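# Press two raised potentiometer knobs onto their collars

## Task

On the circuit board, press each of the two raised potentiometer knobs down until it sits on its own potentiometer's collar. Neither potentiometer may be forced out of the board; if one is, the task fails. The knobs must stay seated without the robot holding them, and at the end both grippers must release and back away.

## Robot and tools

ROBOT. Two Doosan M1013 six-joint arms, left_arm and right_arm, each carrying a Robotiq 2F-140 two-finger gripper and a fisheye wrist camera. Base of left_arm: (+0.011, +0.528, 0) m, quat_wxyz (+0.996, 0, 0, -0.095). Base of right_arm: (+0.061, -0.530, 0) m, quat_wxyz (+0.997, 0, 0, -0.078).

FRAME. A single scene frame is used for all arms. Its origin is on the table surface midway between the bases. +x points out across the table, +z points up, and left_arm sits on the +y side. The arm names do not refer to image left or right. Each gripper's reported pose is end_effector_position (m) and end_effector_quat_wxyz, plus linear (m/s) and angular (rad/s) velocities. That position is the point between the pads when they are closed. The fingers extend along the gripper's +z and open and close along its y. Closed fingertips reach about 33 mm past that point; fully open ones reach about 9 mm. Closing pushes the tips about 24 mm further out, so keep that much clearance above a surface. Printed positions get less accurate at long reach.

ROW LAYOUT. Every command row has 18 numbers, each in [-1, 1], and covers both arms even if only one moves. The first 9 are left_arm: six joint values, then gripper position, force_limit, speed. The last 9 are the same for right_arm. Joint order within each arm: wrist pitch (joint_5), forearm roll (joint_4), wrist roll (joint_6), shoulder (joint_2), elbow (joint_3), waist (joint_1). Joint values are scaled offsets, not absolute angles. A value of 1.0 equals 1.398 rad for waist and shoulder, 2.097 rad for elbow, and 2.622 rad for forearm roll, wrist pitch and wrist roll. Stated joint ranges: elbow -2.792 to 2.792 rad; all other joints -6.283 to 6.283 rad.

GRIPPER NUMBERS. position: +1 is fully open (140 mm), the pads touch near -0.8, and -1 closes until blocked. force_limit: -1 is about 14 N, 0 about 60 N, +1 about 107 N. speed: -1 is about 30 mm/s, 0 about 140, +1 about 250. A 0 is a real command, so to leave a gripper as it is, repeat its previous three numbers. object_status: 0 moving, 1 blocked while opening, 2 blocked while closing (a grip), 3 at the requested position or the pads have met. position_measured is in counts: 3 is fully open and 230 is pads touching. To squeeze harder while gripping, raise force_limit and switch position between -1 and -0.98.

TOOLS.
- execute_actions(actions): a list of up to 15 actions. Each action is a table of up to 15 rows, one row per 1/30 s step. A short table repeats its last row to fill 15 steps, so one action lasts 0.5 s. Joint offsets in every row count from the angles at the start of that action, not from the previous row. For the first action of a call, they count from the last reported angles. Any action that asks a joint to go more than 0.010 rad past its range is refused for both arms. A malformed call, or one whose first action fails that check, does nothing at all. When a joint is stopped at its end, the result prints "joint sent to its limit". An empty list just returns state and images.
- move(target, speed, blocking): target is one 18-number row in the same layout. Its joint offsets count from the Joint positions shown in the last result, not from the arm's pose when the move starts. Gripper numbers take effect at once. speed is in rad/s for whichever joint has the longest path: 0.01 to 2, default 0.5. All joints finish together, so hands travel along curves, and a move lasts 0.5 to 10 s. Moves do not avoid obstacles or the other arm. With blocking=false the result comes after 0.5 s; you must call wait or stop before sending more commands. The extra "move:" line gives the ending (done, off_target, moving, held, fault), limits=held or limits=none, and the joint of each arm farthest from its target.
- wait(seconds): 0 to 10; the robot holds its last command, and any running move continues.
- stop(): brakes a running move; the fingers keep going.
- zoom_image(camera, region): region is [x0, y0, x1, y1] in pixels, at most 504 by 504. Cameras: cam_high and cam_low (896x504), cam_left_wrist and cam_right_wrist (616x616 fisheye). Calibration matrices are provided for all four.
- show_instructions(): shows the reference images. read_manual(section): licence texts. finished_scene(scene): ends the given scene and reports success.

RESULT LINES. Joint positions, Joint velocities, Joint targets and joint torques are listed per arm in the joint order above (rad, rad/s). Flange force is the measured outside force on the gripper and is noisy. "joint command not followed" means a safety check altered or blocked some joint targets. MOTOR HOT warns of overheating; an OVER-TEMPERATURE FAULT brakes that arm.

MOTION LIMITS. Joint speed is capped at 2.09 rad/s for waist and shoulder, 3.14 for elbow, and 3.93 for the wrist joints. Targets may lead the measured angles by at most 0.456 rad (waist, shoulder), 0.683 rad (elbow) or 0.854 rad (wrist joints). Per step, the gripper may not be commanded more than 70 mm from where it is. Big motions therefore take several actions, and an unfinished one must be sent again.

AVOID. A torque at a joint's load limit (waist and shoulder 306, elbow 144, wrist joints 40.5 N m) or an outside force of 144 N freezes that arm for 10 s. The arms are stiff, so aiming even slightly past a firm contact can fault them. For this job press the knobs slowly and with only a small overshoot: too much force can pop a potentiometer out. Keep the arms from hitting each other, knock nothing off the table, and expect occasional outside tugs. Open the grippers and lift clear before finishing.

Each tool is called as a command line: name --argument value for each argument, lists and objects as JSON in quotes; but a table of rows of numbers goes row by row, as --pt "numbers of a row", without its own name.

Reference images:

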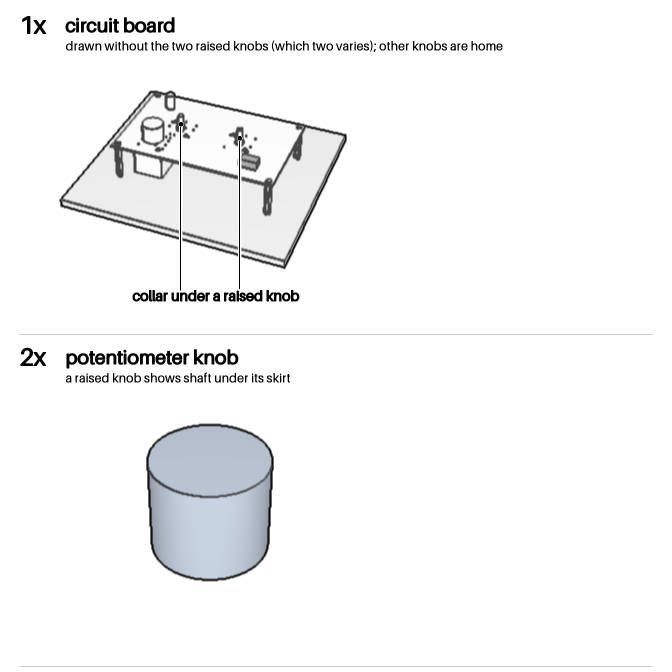

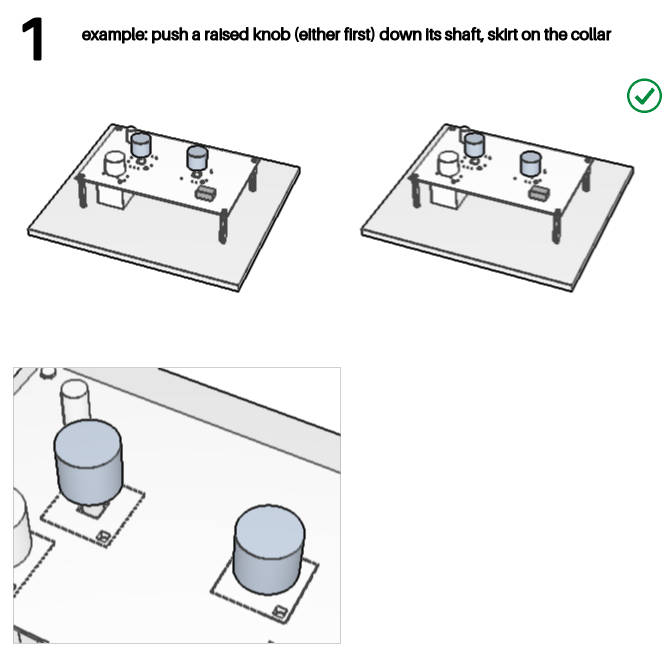

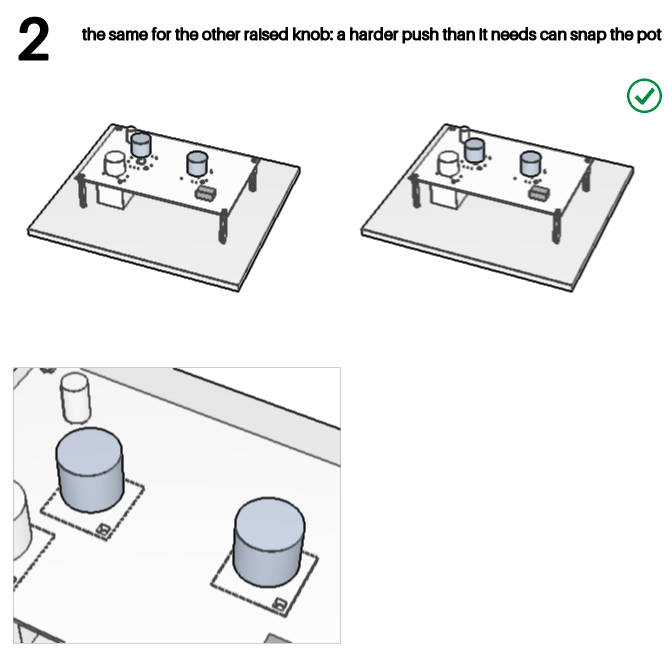

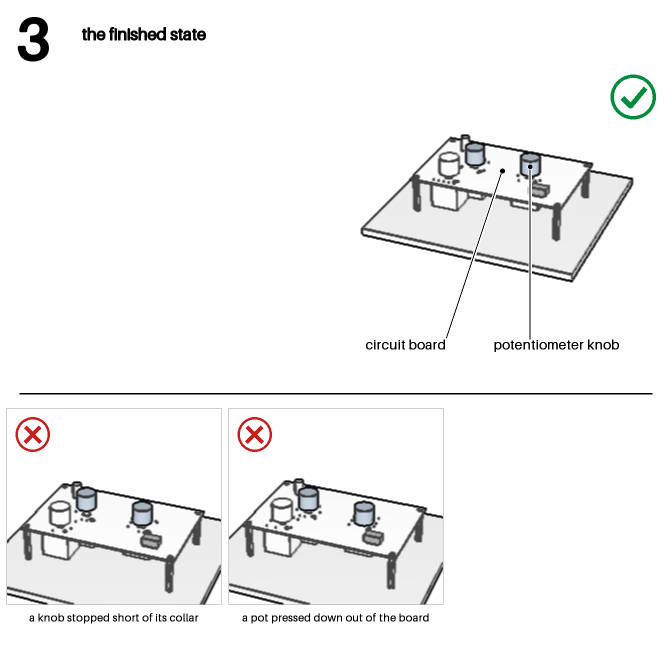

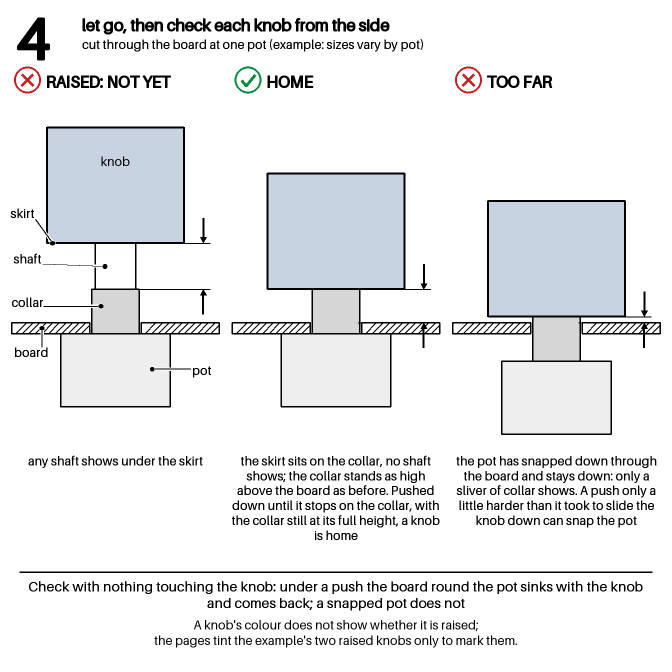

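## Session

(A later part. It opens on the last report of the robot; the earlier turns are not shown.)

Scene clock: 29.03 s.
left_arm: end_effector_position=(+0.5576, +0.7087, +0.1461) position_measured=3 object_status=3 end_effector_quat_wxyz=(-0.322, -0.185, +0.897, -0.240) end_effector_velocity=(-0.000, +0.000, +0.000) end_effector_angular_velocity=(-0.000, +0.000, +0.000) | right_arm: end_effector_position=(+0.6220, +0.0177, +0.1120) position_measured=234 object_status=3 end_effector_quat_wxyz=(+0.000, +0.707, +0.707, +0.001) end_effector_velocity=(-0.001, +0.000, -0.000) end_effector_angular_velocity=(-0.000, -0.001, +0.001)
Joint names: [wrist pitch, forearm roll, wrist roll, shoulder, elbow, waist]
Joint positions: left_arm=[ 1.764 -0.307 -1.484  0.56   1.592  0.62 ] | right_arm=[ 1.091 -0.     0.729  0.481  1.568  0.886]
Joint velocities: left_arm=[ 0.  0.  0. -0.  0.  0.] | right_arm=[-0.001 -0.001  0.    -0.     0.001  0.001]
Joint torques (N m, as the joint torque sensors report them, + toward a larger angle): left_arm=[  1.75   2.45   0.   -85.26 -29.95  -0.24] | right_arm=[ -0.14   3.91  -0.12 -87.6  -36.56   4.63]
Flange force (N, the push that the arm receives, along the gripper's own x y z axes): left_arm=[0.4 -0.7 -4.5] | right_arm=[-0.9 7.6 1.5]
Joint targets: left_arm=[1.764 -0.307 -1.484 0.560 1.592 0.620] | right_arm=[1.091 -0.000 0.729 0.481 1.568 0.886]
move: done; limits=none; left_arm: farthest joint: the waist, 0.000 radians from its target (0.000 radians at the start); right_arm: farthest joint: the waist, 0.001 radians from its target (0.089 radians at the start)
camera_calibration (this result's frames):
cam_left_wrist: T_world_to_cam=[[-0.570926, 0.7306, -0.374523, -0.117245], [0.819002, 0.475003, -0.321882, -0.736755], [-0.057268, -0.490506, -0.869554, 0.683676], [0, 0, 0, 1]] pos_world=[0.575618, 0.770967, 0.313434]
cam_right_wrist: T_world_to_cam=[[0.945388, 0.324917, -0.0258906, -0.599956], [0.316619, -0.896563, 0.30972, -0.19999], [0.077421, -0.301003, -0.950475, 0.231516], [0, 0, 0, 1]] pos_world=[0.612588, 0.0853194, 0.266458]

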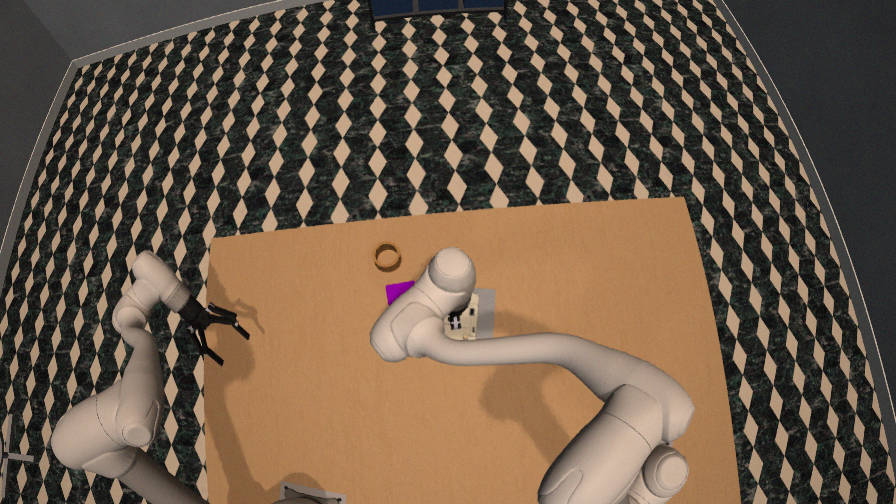

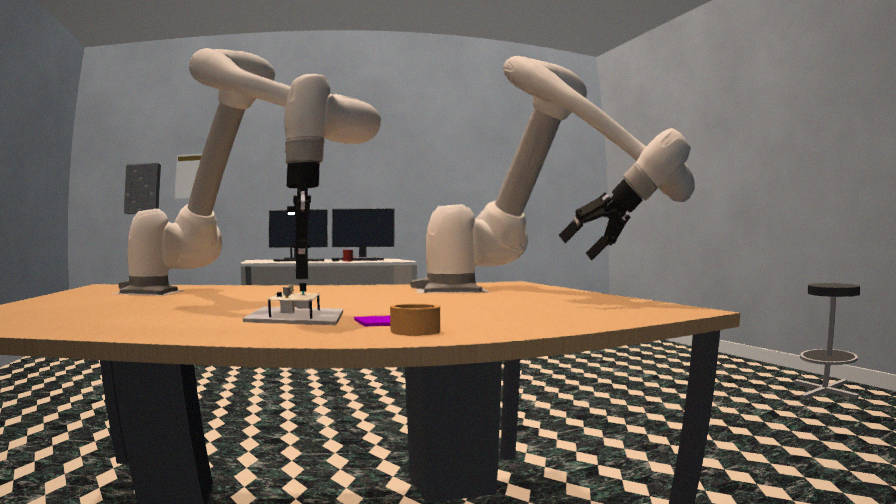

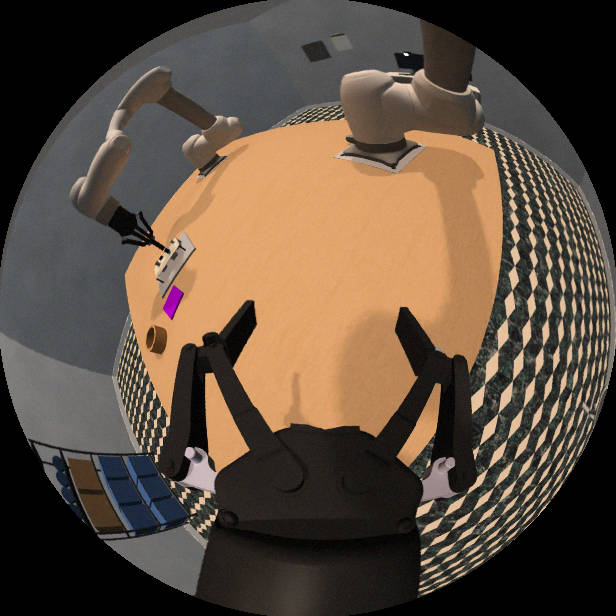

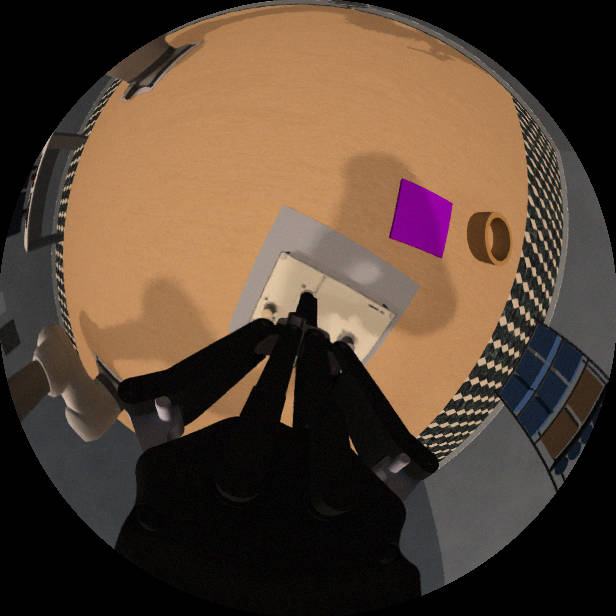

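move --target '[0,0,0,0,0,0,1,0,0, -0.004824,0,0,0.004292,0.00317,0,-1,0.5,1]' --speed 0.02

zoom_image --camera "cam_low" --region '[260, 260, 330, 310]'

Scene clock: 30.17 s.
left_arm: end_effector_position=(+0.5576, +0.7087, +0.1461) position_measured=3 object_status=3 end_effector_quat_wxyz=(-0.322, -0.185, +0.897, -0.240) end_effector_velocity=(+0.000, -0.000, +0.000) end_effector_angular_velocity=(-0.000, -0.000, -0.001) | right_arm: end_effector_position=(+0.6220, +0.0178, +0.1041) position_measured=234 object_status=3 end_effector_quat_wxyz=(+0.000, +0.707, +0.707, +0.001) end_effector_velocity=(+0.000, +0.000, -0.001) end_effector_angular_velocity=(+0.000, -0.000, +0.001)
Joint names: [wrist pitch, forearm roll, wrist roll, shoulder, elbow, waist]
Joint positions: left_arm=[ 1.764 -0.307 -1.484  0.56   1.592  0.62 ] | right_arm=[ 1.078 -0.     0.729  0.487  1.575  0.886]
Joint velocities: left_arm=[ 0.     0.     0.    -0.    -0.    -0.001] | right_arm=[-0.002 -0.    -0.001  0.001  0.001 -0.   ]
Joint torques (N m, as the joint torque sensors report them, + toward a larger angle): left_arm=[  1.72   2.46  -0.03 -83.47 -29.29  -0.42] | right_arm=[ -0.36   3.97  -0.07 -86.25 -35.88   1.91]
Flange force (N, the push that the arm receives, along the gripper's own x y z axes): left_arm=[2.7 -1.3 -5.4] | right_arm=[0.8 4.2 -0.5]
Joint targets: left_arm=[1.764 -0.307 -1.484 0.560 1.592 0.620] | right_arm=[1.078 -0.000 0.729 0.487 1.575 0.886]
move: done; limits=none; left_arm: farthest joint: the waist, 0.000 radians from its target (0.000 radians at the start); right_arm: farthest joint: the waist, 0.000 radians from its target (0.000 radians at the start)
camera_calibration (this result's frames):
cam_left_wrist: T_world_to_cam=[[-0.570926, 0.7306, -0.374523, -0.117245], [0.819002, 0.475003, -0.321882, -0.736755], [-0.0572678, -0.490506, -0.869554, 0.683676], [0, 0, 0, 1]] pos_world=[0.575618, 0.770967, 0.313434]
cam_right_wrist: T_world_to_cam=[[0.945383, 0.324932, -0.0258866, -0.600125], [0.316632, -0.896559, 0.309719, -0.197485], [0.0774287, -0.300999, -0.950476, 0.224005], [0, 0, 0, 1]] pos_world=[0.612533, 0.085368, 0.258541]

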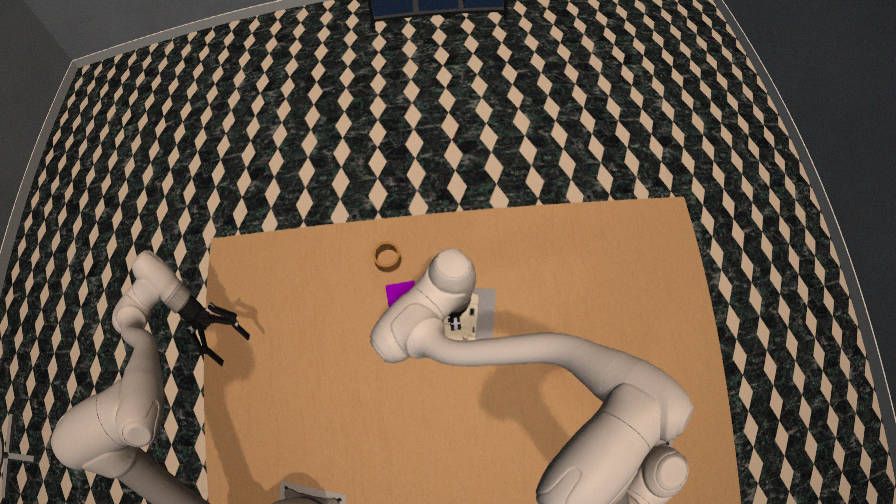

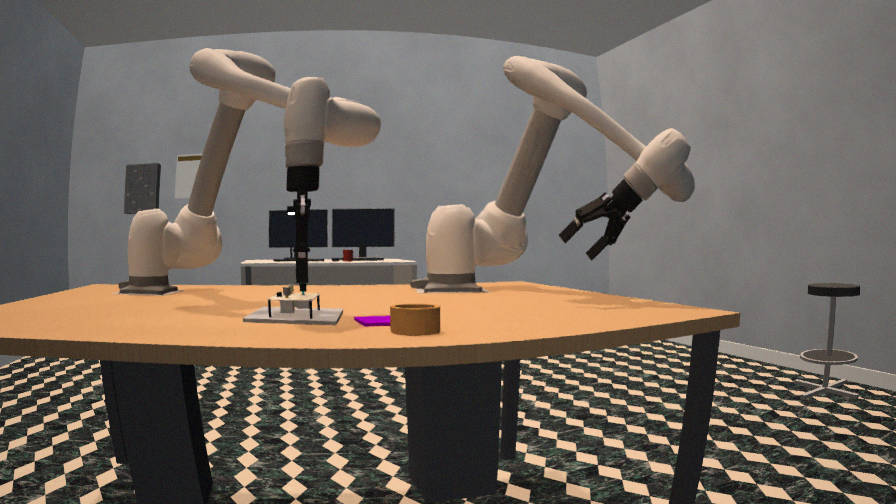

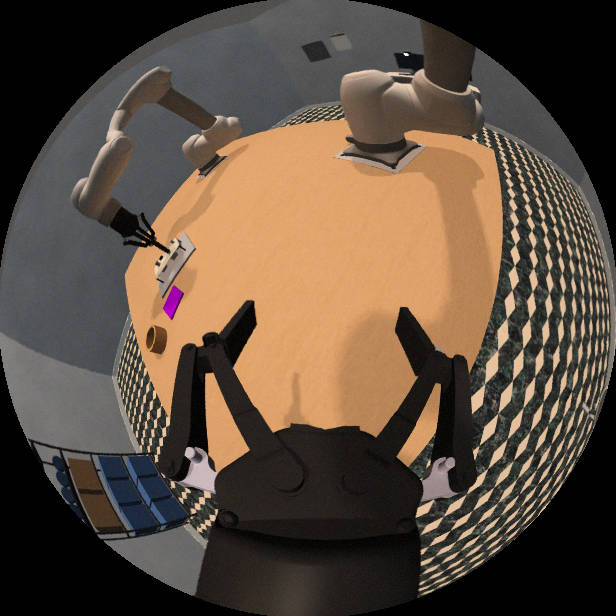

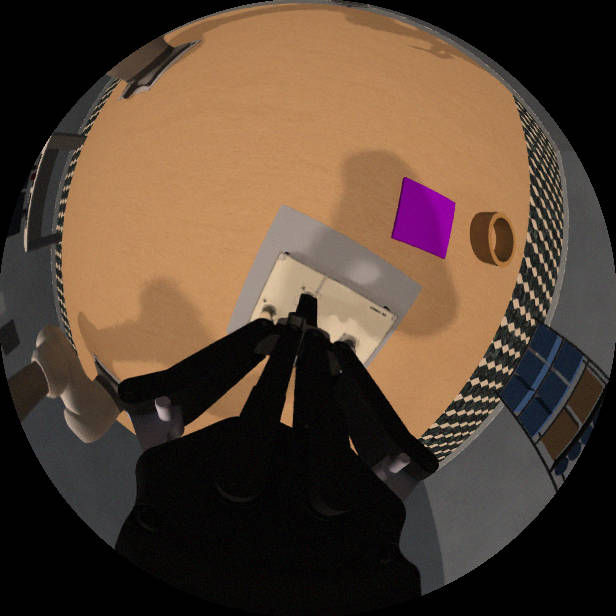

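Region (260, 260, 330, 310) of cam_low's 896x504 image, scaled by 7.200, with more detail than that image has; it fills the top 360 rows of this view, and the rest is white.

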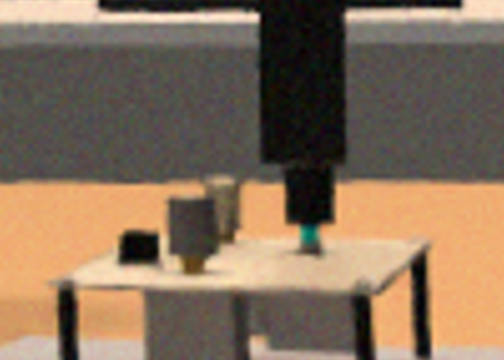

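move --target '[0,0,0,0,0,0,1,0,0, -0.000603,0,0,0.0005365,0.0003963,0,-1,0.5,1]' --speed 0.01

move --target '[0,0,0,0,0,0,1,0,0, -0.000603,0,0,0.0005365,0.0003963,0,-1,0.5,1]' --speed 0.01

move --target '[0,0,0,0,0,0,1,0,0, -0.000603,0,0,0.0005365,0.0003963,0,-1,0.5,1]' --speed 0.01

zoom_image --camera "cam_low" --region '[260, 260, 330, 310]'

Scene clock: 31.13 s.
left_arm: end_effector_position=(+0.5576, +0.7087, +0.1461) position_measured=3 object_status=3 end_effector_quat_wxyz=(-0.322, -0.185, +0.897, -0.240) end_effector_velocity=(+0.000, +0.000, +0.001) end_effector_angular_velocity=(-0.000, +0.000, +0.000) | right_arm: end_effector_position=(+0.6220, +0.0178, +0.1031) position_measured=234 object_status=3 end_effector_quat_wxyz=(+0.000, +0.707, +0.707, +0.001) end_effector_velocity=(-0.000, +0.000, -0.000) end_effector_angular_velocity=(+0.000, +0.001, -0.000)
Joint names: [wrist pitch, forearm roll, wrist roll, shoulder, elbow, waist]
Joint positions: left_arm=[ 1.764 -0.307 -1.484  0.56   1.592  0.62 ] | right_arm=[ 1.077 -0.     0.729  0.488  1.576  0.886]
Joint velocities: left_arm=[ 0.001  0.    -0.    -0.    -0.001  0.   ] | right_arm=[ 0.     0.001 -0.     0.     0.    -0.   ]
Joint torques (N m, as the joint torque sensors report them, + toward a larger angle): left_arm=[  1.87   2.52   0.   -84.4  -29.41  -1.17] | right_arm=[ -0.27   4.28   0.27 -86.65 -36.03   2.51]
Flange force (N, the push that the arm receives, along the gripper's own x y z axes): left_arm=[1.5 0.1 -5.4] | right_arm=[0.0 5.0 0.0]
Joint targets: left_arm=[1.764 -0.307 -1.484 0.560 1.592 0.620] | right_arm=[1.077 -0.000 0.729 0.488 1.576 0.886]
move: done; limits=none; left_arm: farthest joint: the waist, 0.000 radians from its target (0.000 radians at the start); right_arm: farthest joint: the waist, 0.000 radians from its target (0.000 radians at the start)
camera_calibration (this result's frames):
cam_left_wrist: T_world_to_cam=[[-0.570926, 0.7306, -0.374522, -0.117245], [0.819002, 0.475003, -0.321882, -0.736755], [-0.0572679, -0.490505, -0.869554, 0.683675], [0, 0, 0, 1]] pos_world=[0.575618, 0.770967, 0.313434]
cam_right_wrist: T_world_to_cam=[[0.945383, 0.324932, -0.0258863, -0.600144], [0.316632, -0.896559, 0.309719, -0.197182], [0.077429, -0.300999, -0.950476, 0.223067], [0, 0, 0, 1]] pos_world=[0.612529, 0.0853635, 0.257555]

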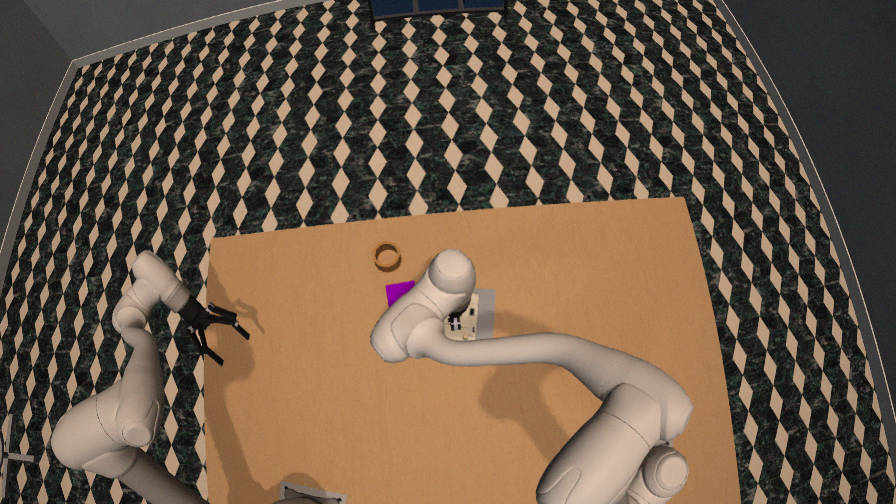

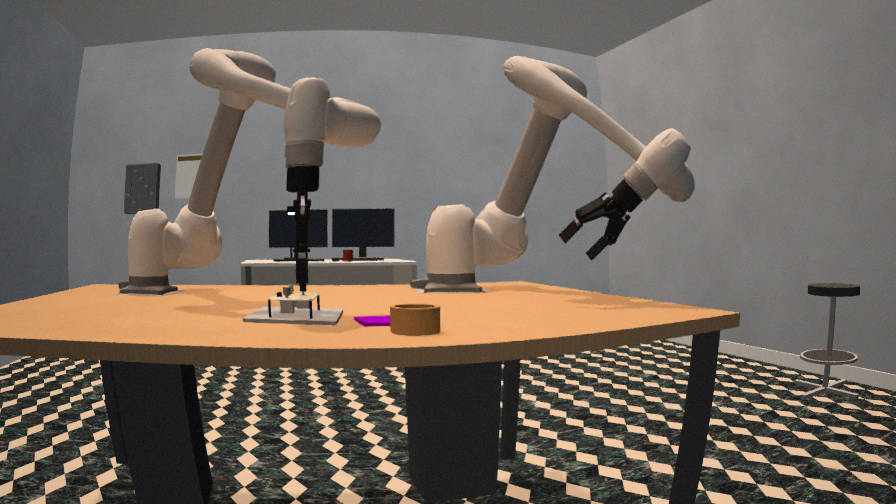

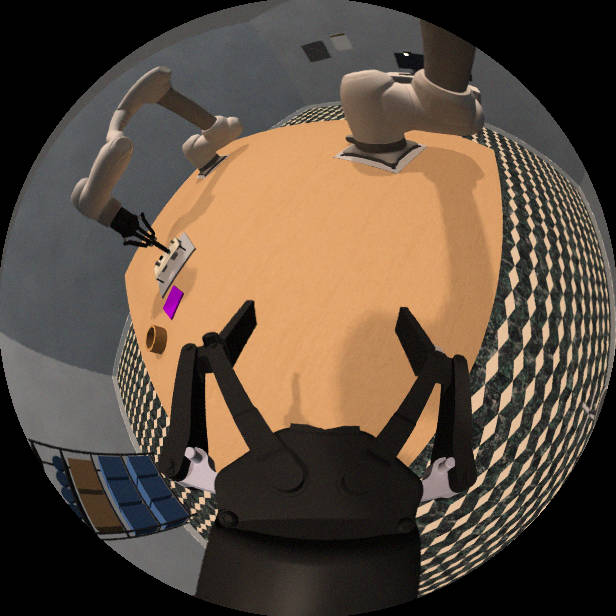

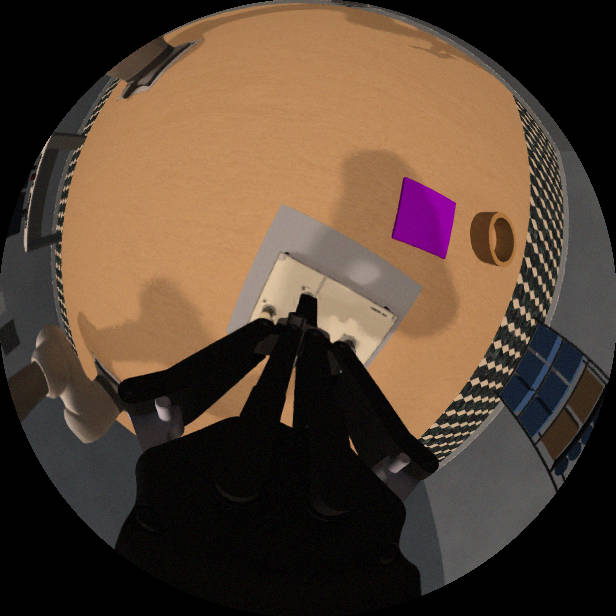

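Scene clock: 31.83 s.
left_arm: end_effector_position=(+0.5576, +0.7087, +0.1461) position_measured=3 object_status=3 end_effector_quat_wxyz=(-0.322, -0.185, +0.897, -0.240) end_effector_velocity=(-0.001, -0.001, -0.000) end_effector_angular_velocity=(-0.001, +0.003, -0.001) | right_arm: end_effector_position=(+0.6220, +0.0178, +0.1021) position_measured=234 object_status=3 end_effector_quat_wxyz=(+0.000, +0.707, +0.707, +0.001) end_effector_velocity=(+0.000, -0.000, -0.000) end_effector_angular_velocity=(-0.001, -0.000, +0.000)
Joint names: [wrist pitch, forearm roll, wrist roll, shoulder, elbow, waist]
Joint positions: left_arm=[ 1.764 -0.307 -1.484  0.56   1.592  0.62 ] | right_arm=[ 1.075 -0.     0.729  0.489  1.577  0.886]
Joint velocities: left_arm=[ 0.001  0.     0.    -0.     0.003 -0.   ] | right_arm=[ 0.    -0.001  0.     0.     0.    -0.   ]
Joint torques (N m, as the joint torque sensors report them, + toward a larger angle): left_arm=[  1.82   2.3    0.13 -84.5  -29.72  -1.82] | right_arm=[  0.03   4.02   0.   -85.66 -36.58   4.62]
Flange force (N, the push that the arm receives, along the gripper's own x y z axes): left_arm=[1.6 0.9 -4.7] | right_arm=[-3.9 4.4 0.3]
Joint targets: left_arm=[1.764 -0.307 -1.484 0.560 1.592 0.620] | right_arm=[1.075 -0.000 0.729 0.489 1.577 0.886]
move: done; limits=none; left_arm: farthest joint: the waist, 0.000 radians from its target (0.000 radians at the start); right_arm: farthest joint: the waist, 0.000 radians from its target (0.000 radians at the start)
camera_calibration (this result's frames):
cam_left_wrist: T_world_to_cam=[[-0.570926, 0.7306, -0.374522, -0.117245], [0.819002, 0.475003, -0.321882, -0.736755], [-0.057268, -0.490505, -0.869554, 0.683675], [0, 0, 0, 1]] pos_world=[0.575618, 0.770967, 0.313434]
cam_right_wrist: T_world_to_cam=[[0.945383, 0.324933, -0.0258676, -0.60017], [0.316627, -0.896563, 0.309711, -0.196878], [0.0774435, -0.300986, -0.950479, 0.222133], [0, 0, 0, 1]] pos_world=[0.612525, 0.0853602, 0.256584]

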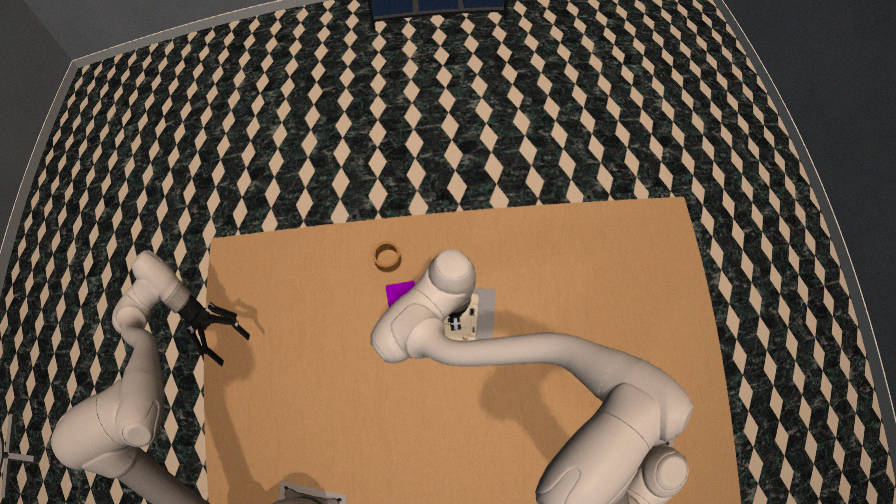

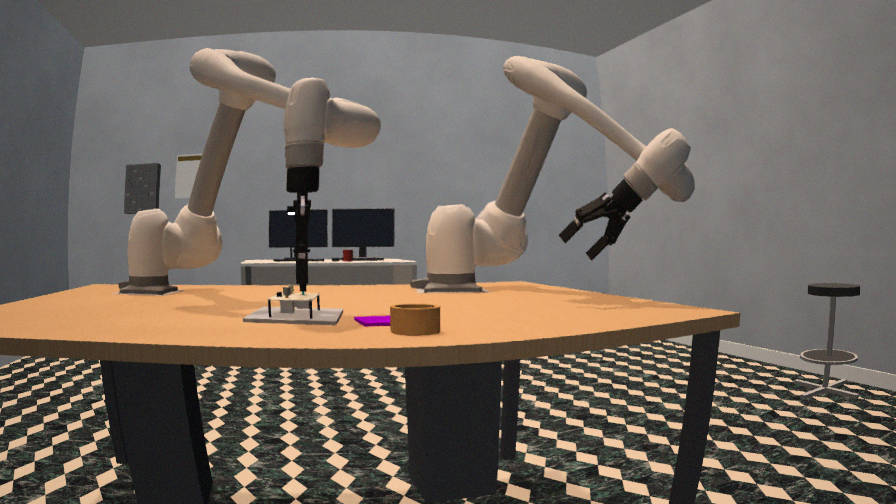

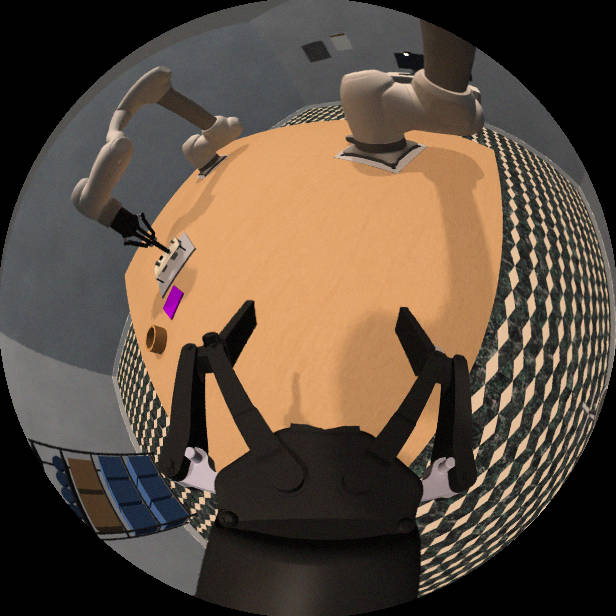

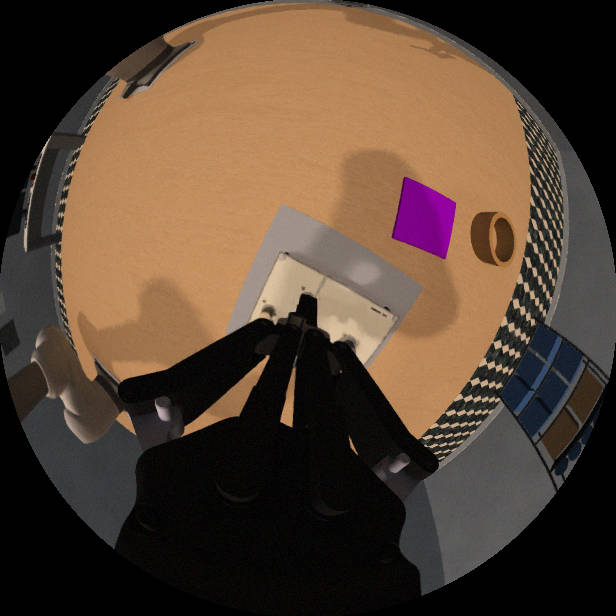

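Scene clock: 32.53 s.
left_arm: end_effector_position=(+0.5576, +0.7087, +0.1461) position_measured=3 object_status=3 end_effector_quat_wxyz=(-0.322, -0.185, +0.897, -0.240) end_effector_velocity=(-0.000, -0.001, -0.000) end_effector_angular_velocity=(-0.000, +0.001, -0.001) | right_arm: end_effector_position=(+0.6220, +0.0178, +0.1011) position_measured=234 object_status=3 end_effector_quat_wxyz=(+0.000, +0.707, +0.707, +0.001) end_effector_velocity=(+0.001, +0.000, +0.000) end_effector_angular_velocity=(+0.000, -0.001, +0.001)
Joint names: [wrist pitch, forearm roll, wrist roll, shoulder, elbow, waist]
Joint positions: left_arm=[ 1.764 -0.307 -1.484  0.56   1.592  0.62 ] | right_arm=[ 1.074 -0.     0.729  0.489  1.577  0.886]
Joint velocities: left_arm=[ 0.     0.    -0.     0.     0.    -0.001] | right_arm=[-0.001 -0.001 -0.001  0.    -0.    -0.   ]
Joint torques (N m, as the joint torque sensors report them, + toward a larger angle): left_arm=[  1.69   2.47   0.01 -84.99 -29.32  -1.75] | right_arm=[ -0.21   4.06  -0.18 -83.47 -33.79   3.66]
Flange force (N, the push that the arm receives, along the gripper's own x y z axes): left_arm=[0.1 0.8 -5.9] | right_arm=[-0.5 5.9 -4.1]
Joint targets: left_arm=[1.764 -0.307 -1.484 0.560 1.592 0.620] | right_arm=[1.074 -0.000 0.729 0.489 1.577 0.886]
move: done; limits=none; left_arm: farthest joint: the waist, 0.000 radians from its target (0.000 radians at the start); right_arm: farthest joint: the waist, 0.000 radians from its target (0.000 radians at the start)
camera_calibration (this result's frames):
cam_right_wrist: T_world_to_cam=[[0.945384, 0.324933, -0.0258449, -0.600196], [0.316622, -0.896569, 0.309702, -0.196574], [0.0774608, -0.300971, -0.950482, 0.221201], [0, 0, 0, 1]] pos_world=[0.612521, 0.0853564, 0.255615]

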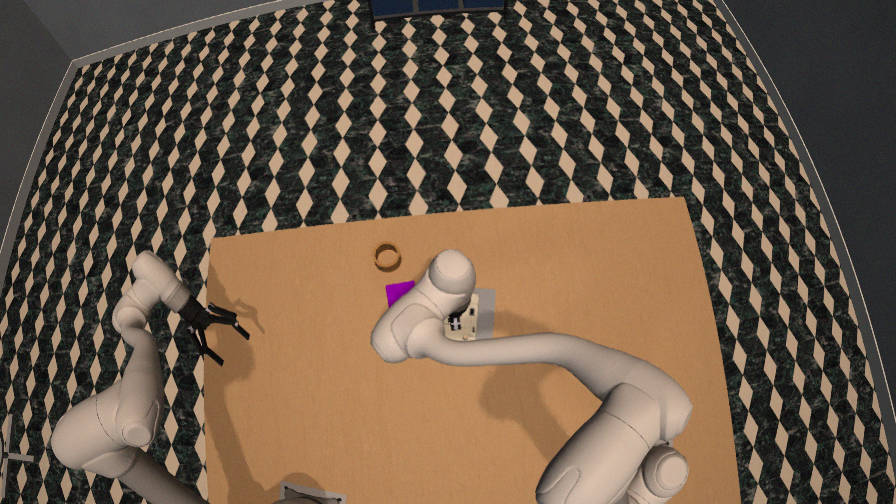

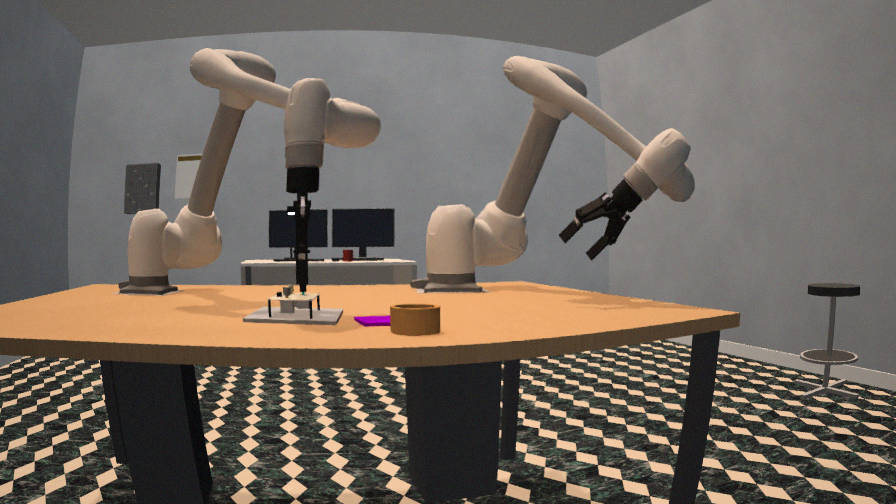

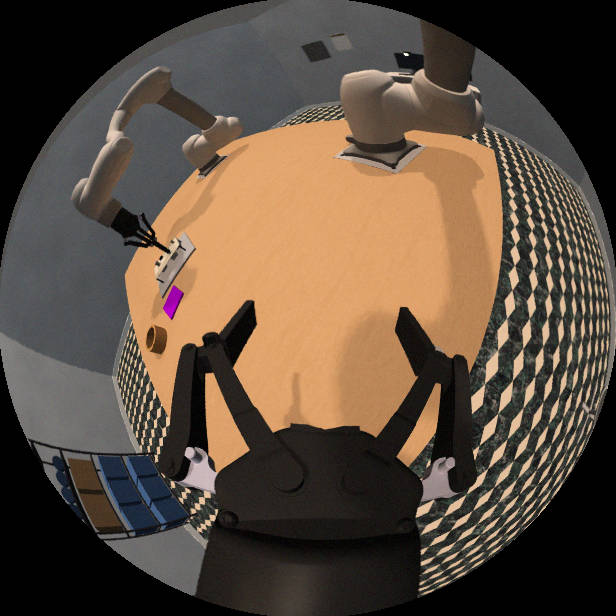

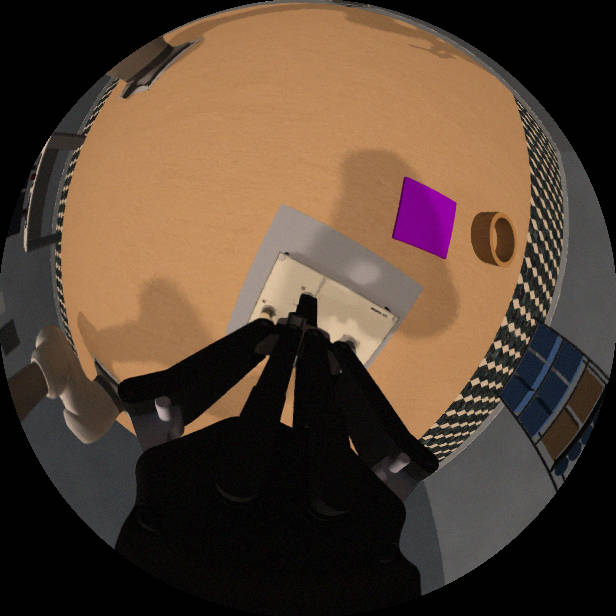

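Region (260, 260, 330, 310) of cam_low's 896x504 image, scaled by 7.200, with more detail than that image has; it fills the top 360 rows of this view, and the rest is white.

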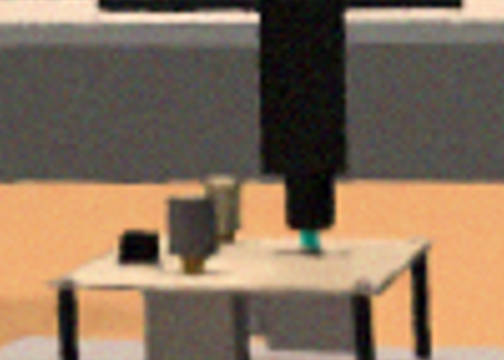

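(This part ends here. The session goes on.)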